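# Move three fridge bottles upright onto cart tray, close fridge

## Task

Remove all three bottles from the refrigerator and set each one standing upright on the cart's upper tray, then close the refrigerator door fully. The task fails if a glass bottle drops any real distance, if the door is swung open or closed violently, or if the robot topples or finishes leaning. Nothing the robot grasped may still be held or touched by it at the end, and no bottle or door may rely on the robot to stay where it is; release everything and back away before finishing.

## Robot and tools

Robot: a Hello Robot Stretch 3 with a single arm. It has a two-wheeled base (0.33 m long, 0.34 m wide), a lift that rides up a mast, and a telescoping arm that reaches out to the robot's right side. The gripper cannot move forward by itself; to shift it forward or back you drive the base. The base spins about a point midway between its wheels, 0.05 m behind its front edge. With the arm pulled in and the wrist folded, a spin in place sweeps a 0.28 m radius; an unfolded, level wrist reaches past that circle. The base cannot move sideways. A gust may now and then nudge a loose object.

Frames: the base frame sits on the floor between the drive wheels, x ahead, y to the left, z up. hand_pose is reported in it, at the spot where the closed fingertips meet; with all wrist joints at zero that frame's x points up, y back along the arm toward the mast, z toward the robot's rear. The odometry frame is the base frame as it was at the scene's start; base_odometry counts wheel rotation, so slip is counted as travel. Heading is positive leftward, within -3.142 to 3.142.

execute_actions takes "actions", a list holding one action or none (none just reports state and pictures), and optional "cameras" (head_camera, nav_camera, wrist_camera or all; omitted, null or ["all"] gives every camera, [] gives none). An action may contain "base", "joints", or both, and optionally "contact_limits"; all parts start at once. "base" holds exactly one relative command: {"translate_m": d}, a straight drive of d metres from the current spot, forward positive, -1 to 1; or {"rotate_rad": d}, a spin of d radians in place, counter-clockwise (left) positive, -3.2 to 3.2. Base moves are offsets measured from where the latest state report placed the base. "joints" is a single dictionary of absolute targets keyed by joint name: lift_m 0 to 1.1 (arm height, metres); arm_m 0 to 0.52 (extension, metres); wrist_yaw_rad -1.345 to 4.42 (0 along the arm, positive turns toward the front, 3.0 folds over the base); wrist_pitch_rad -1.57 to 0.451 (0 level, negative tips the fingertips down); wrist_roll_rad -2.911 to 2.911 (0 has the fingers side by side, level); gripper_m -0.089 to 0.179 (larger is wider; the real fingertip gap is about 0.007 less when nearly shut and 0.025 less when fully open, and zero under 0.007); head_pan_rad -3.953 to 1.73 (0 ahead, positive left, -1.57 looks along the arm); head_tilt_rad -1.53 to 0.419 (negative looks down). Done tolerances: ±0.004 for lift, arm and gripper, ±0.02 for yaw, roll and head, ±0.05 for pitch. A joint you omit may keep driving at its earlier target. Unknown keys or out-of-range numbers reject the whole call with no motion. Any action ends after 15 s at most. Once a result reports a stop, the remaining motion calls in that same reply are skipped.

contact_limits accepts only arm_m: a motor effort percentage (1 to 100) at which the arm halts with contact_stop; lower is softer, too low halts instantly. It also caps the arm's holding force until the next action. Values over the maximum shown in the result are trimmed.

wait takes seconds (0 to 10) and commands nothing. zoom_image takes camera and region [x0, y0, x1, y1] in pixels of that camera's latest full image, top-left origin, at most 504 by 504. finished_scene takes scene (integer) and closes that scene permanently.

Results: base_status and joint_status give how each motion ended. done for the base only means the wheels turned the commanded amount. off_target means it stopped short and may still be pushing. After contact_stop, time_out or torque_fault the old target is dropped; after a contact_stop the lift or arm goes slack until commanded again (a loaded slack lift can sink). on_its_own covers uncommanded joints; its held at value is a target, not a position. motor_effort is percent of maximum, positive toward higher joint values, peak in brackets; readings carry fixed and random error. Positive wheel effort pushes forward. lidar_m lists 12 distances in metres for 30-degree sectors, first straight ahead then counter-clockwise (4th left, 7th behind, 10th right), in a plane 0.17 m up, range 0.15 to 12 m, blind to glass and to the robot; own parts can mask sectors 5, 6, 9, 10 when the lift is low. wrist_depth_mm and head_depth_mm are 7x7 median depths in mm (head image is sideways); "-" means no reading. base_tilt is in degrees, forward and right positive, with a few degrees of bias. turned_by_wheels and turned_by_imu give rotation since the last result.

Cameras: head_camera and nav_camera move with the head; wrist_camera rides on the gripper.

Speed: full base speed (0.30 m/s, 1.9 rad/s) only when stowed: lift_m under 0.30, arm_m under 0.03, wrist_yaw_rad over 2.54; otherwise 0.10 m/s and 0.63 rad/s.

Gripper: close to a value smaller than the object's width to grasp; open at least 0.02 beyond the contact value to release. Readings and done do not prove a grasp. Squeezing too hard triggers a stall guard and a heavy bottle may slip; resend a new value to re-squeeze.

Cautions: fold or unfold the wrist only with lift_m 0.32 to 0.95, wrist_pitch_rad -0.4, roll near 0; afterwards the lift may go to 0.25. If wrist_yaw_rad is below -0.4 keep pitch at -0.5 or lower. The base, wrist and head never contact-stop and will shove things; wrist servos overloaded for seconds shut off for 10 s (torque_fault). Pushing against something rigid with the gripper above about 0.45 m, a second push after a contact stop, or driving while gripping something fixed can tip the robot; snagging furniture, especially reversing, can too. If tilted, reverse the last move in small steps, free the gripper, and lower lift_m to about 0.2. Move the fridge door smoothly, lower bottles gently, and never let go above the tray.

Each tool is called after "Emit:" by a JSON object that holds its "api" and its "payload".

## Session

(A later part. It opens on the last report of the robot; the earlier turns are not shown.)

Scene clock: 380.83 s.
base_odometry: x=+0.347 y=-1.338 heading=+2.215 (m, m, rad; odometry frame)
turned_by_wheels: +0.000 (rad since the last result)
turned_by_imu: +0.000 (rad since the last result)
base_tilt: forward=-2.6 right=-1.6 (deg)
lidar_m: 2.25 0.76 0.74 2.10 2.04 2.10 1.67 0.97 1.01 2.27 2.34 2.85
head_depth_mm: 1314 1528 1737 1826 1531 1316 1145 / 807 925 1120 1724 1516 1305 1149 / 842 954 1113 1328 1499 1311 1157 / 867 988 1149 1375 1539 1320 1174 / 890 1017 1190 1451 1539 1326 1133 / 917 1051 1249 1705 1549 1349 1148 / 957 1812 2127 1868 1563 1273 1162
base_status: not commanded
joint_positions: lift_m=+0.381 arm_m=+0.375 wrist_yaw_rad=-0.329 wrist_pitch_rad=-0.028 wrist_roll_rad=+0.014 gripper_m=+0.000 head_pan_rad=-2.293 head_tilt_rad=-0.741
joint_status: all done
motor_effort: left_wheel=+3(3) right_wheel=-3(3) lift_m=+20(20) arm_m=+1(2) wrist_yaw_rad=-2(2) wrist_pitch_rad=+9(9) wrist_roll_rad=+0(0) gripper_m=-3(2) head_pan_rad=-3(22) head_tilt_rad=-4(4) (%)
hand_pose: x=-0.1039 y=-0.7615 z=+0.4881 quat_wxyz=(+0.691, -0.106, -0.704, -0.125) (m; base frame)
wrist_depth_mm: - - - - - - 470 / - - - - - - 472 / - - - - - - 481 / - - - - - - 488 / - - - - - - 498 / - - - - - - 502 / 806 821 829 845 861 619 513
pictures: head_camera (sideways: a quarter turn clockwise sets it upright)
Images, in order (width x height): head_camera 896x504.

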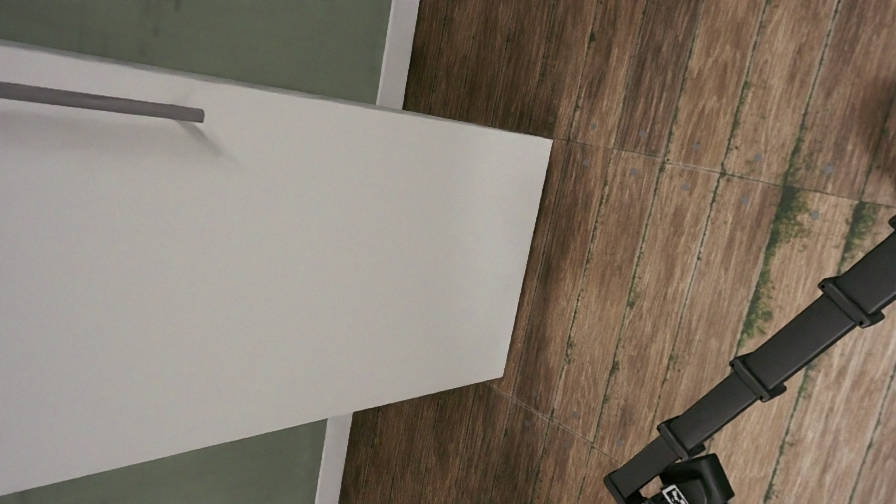

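Emit:
{"api": "execute_actions", "payload": {"actions": []}}

Scene clock: 385.87 s.
base_odometry: x=+0.347 y=-1.338 heading=+2.215 (m, m, rad; odometry frame)
turned_by_wheels: +0.000 (rad since the last result)
turned_by_imu: +0.000 (rad since the last result)
base_tilt: forward=-2.5 right=-1.6 (deg)
lidar_m: 2.25 0.76 0.74 2.10 2.03 2.09 1.66 0.98 1.01 2.28 2.34 2.86
head_depth_mm: 1303 1507 1737 1834 1528 1318 1151 / 804 919 1122 1729 1528 1321 1145 / 839 959 1112 1321 1498 1317 1147 / 865 991 1153 1374 1534 1316 1167 / 890 1021 1191 1450 1544 1320 1131 / 917 1057 1253 1713 1548 1353 1154 / 960 1816 2112 1868 1568 1282 1154
base_status: not commanded
joint_positions: lift_m=+0.381 arm_m=+0.375 wrist_yaw_rad=-0.329 wrist_pitch_rad=-0.028 wrist_roll_rad=+0.014 gripper_m=+0.000 head_pan_rad=-2.293 head_tilt_rad=-0.741
joint_status: all done
motor_effort: left_wheel=+3(3) right_wheel=-2(3) lift_m=+20(20) arm_m=+2(2) wrist_yaw_rad=-1(2) wrist_pitch_rad=+8(9) wrist_roll_rad=+0(0) gripper_m=-3(2) head_pan_rad=-3(22) head_tilt_rad=-3(4) (%)
hand_pose: x=-0.1039 y=-0.7615 z=+0.4881 quat_wxyz=(+0.691, -0.106, -0.704, -0.125) (m; base frame)
wrist_depth_mm: - - - - - - 464 / - - - - - - 478 / - - - - - - 482 / - - - - - - 490 / - - - - - - 496 / - - - - - - 512 / 814 806 836 859 856 604 510
pictures: head_camera (sideways: a quarter turn clockwise sets it upright), nav_camera (sideways: a quarter turn counterclockwise sets it upright), wrist_camera
Images, in order (width x height): head_camera 896x504, nav_camera 672x504, wrist_camera 644x364.

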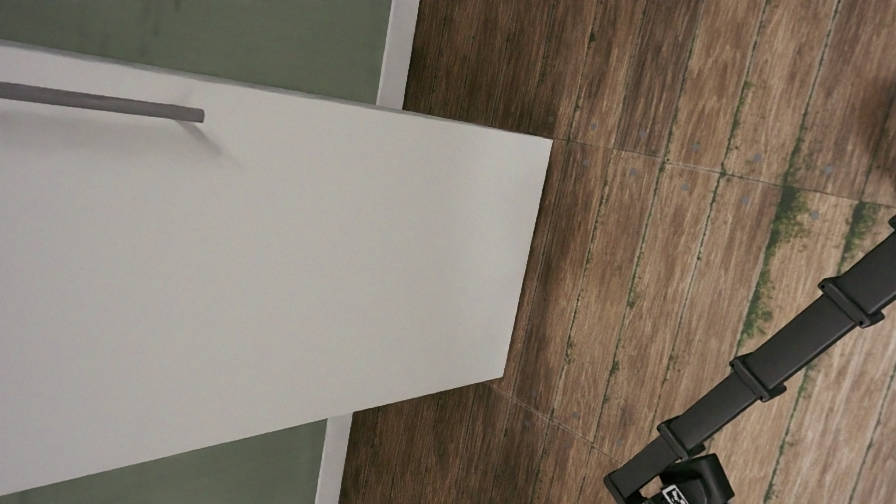

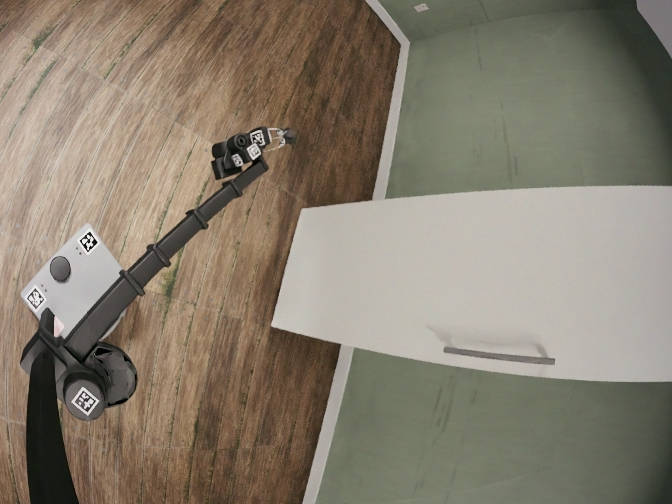

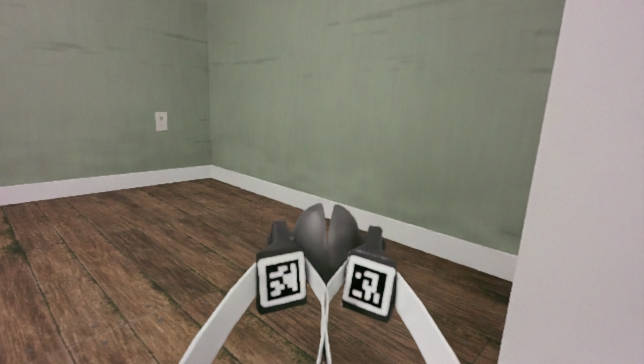

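Emit:
{"api": "execute_actions", "payload": {"actions": [{"joints": {"head_pan_rad": 0.8, "head_tilt_rad": -0.6}}], "cameras": ["head_camera", "nav_camera"]}}

Scene clock: 389.33 s.
base_odometry: x=+0.347 y=-1.338 heading=+2.215 (m, m, rad; odometry frame)
turned_by_wheels: +0.000 (rad since the last result)
turned_by_imu: +0.000 (rad since the last result)
base_tilt: forward=-2.5 right=-1.7 (deg)
lidar_m: 2.25 0.75 0.74 2.11 2.03 2.10 1.67 0.98 1.01 2.28 2.33 2.85
head_depth_mm: 1789 1969 1032 1074 1609 1408 1215 / 1814 1997 1025 1273 1193 1351 1204 / 1871 2073 1085 1237 1198 1355 1211 / 1895 2110 995 1250 1164 1331 1217 / 1928 2150 1093 870 1135 1334 1224 / 2001 2254 1104 877 1175 1396 1219 / 2036 2283 2604 2101 1739 1436 1229
base_status: not commanded
joint_positions: lift_m=+0.381 arm_m=+0.375 wrist_yaw_rad=-0.329 wrist_pitch_rad=-0.028 wrist_roll_rad=+0.014 gripper_m=+0.000 head_pan_rad=+0.793 head_tilt_rad=-0.606
joint_status: all done
motor_effort: left_wheel=+3(3) right_wheel=-2(3) lift_m=+20(20) arm_m=+2(2) wrist_yaw_rad=-1(1) wrist_pitch_rad=+9(9) wrist_roll_rad=+0(0) gripper_m=-3(3) head_pan_rad=+2(28) head_tilt_rad=+2(15) (%)
hand_pose: x=-0.1039 y=-0.7615 z=+0.4881 quat_wxyz=(+0.691, -0.106, -0.704, -0.125) (m; base frame)
wrist_depth_mm: - - - - - - 467 / - - - - - - 473 / - - - - - - 484 / - - - - - - 490 / - - - - - - 495 / - - - - - - 502 / 788 808 839 833 872 607 512
pictures: head_camera (sideways: a quarter turn clockwise sets it upright), nav_camera (sideways: a quarter turn counterclockwise sets it upright)
Images, in order (width x height): head_camera 896x504, nav_camera 672x504.

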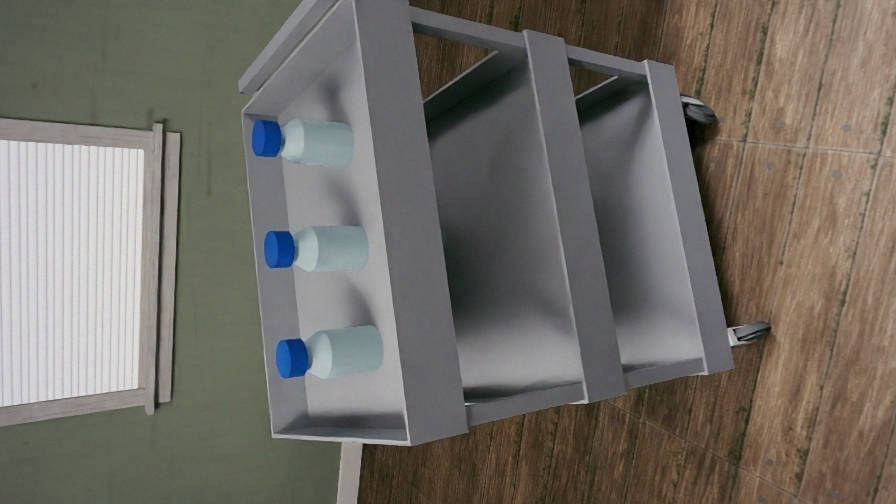

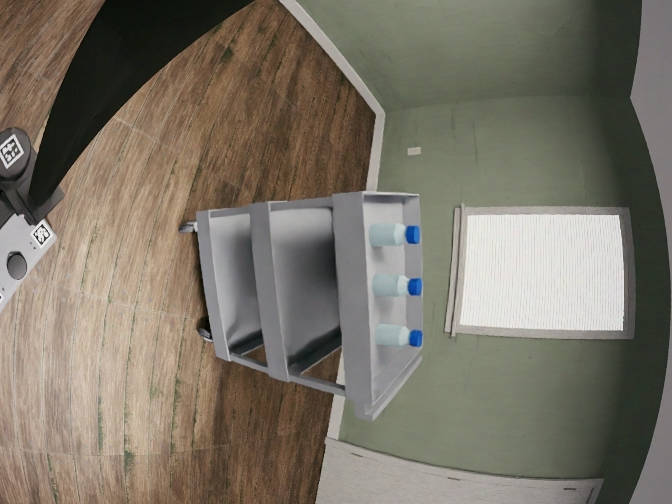

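All three bottles are upright in the top tray, and the door is shut.

Emit:
{"api": "finished_scene", "payload": {"scene": 2}}

The scene is finished: the task was done.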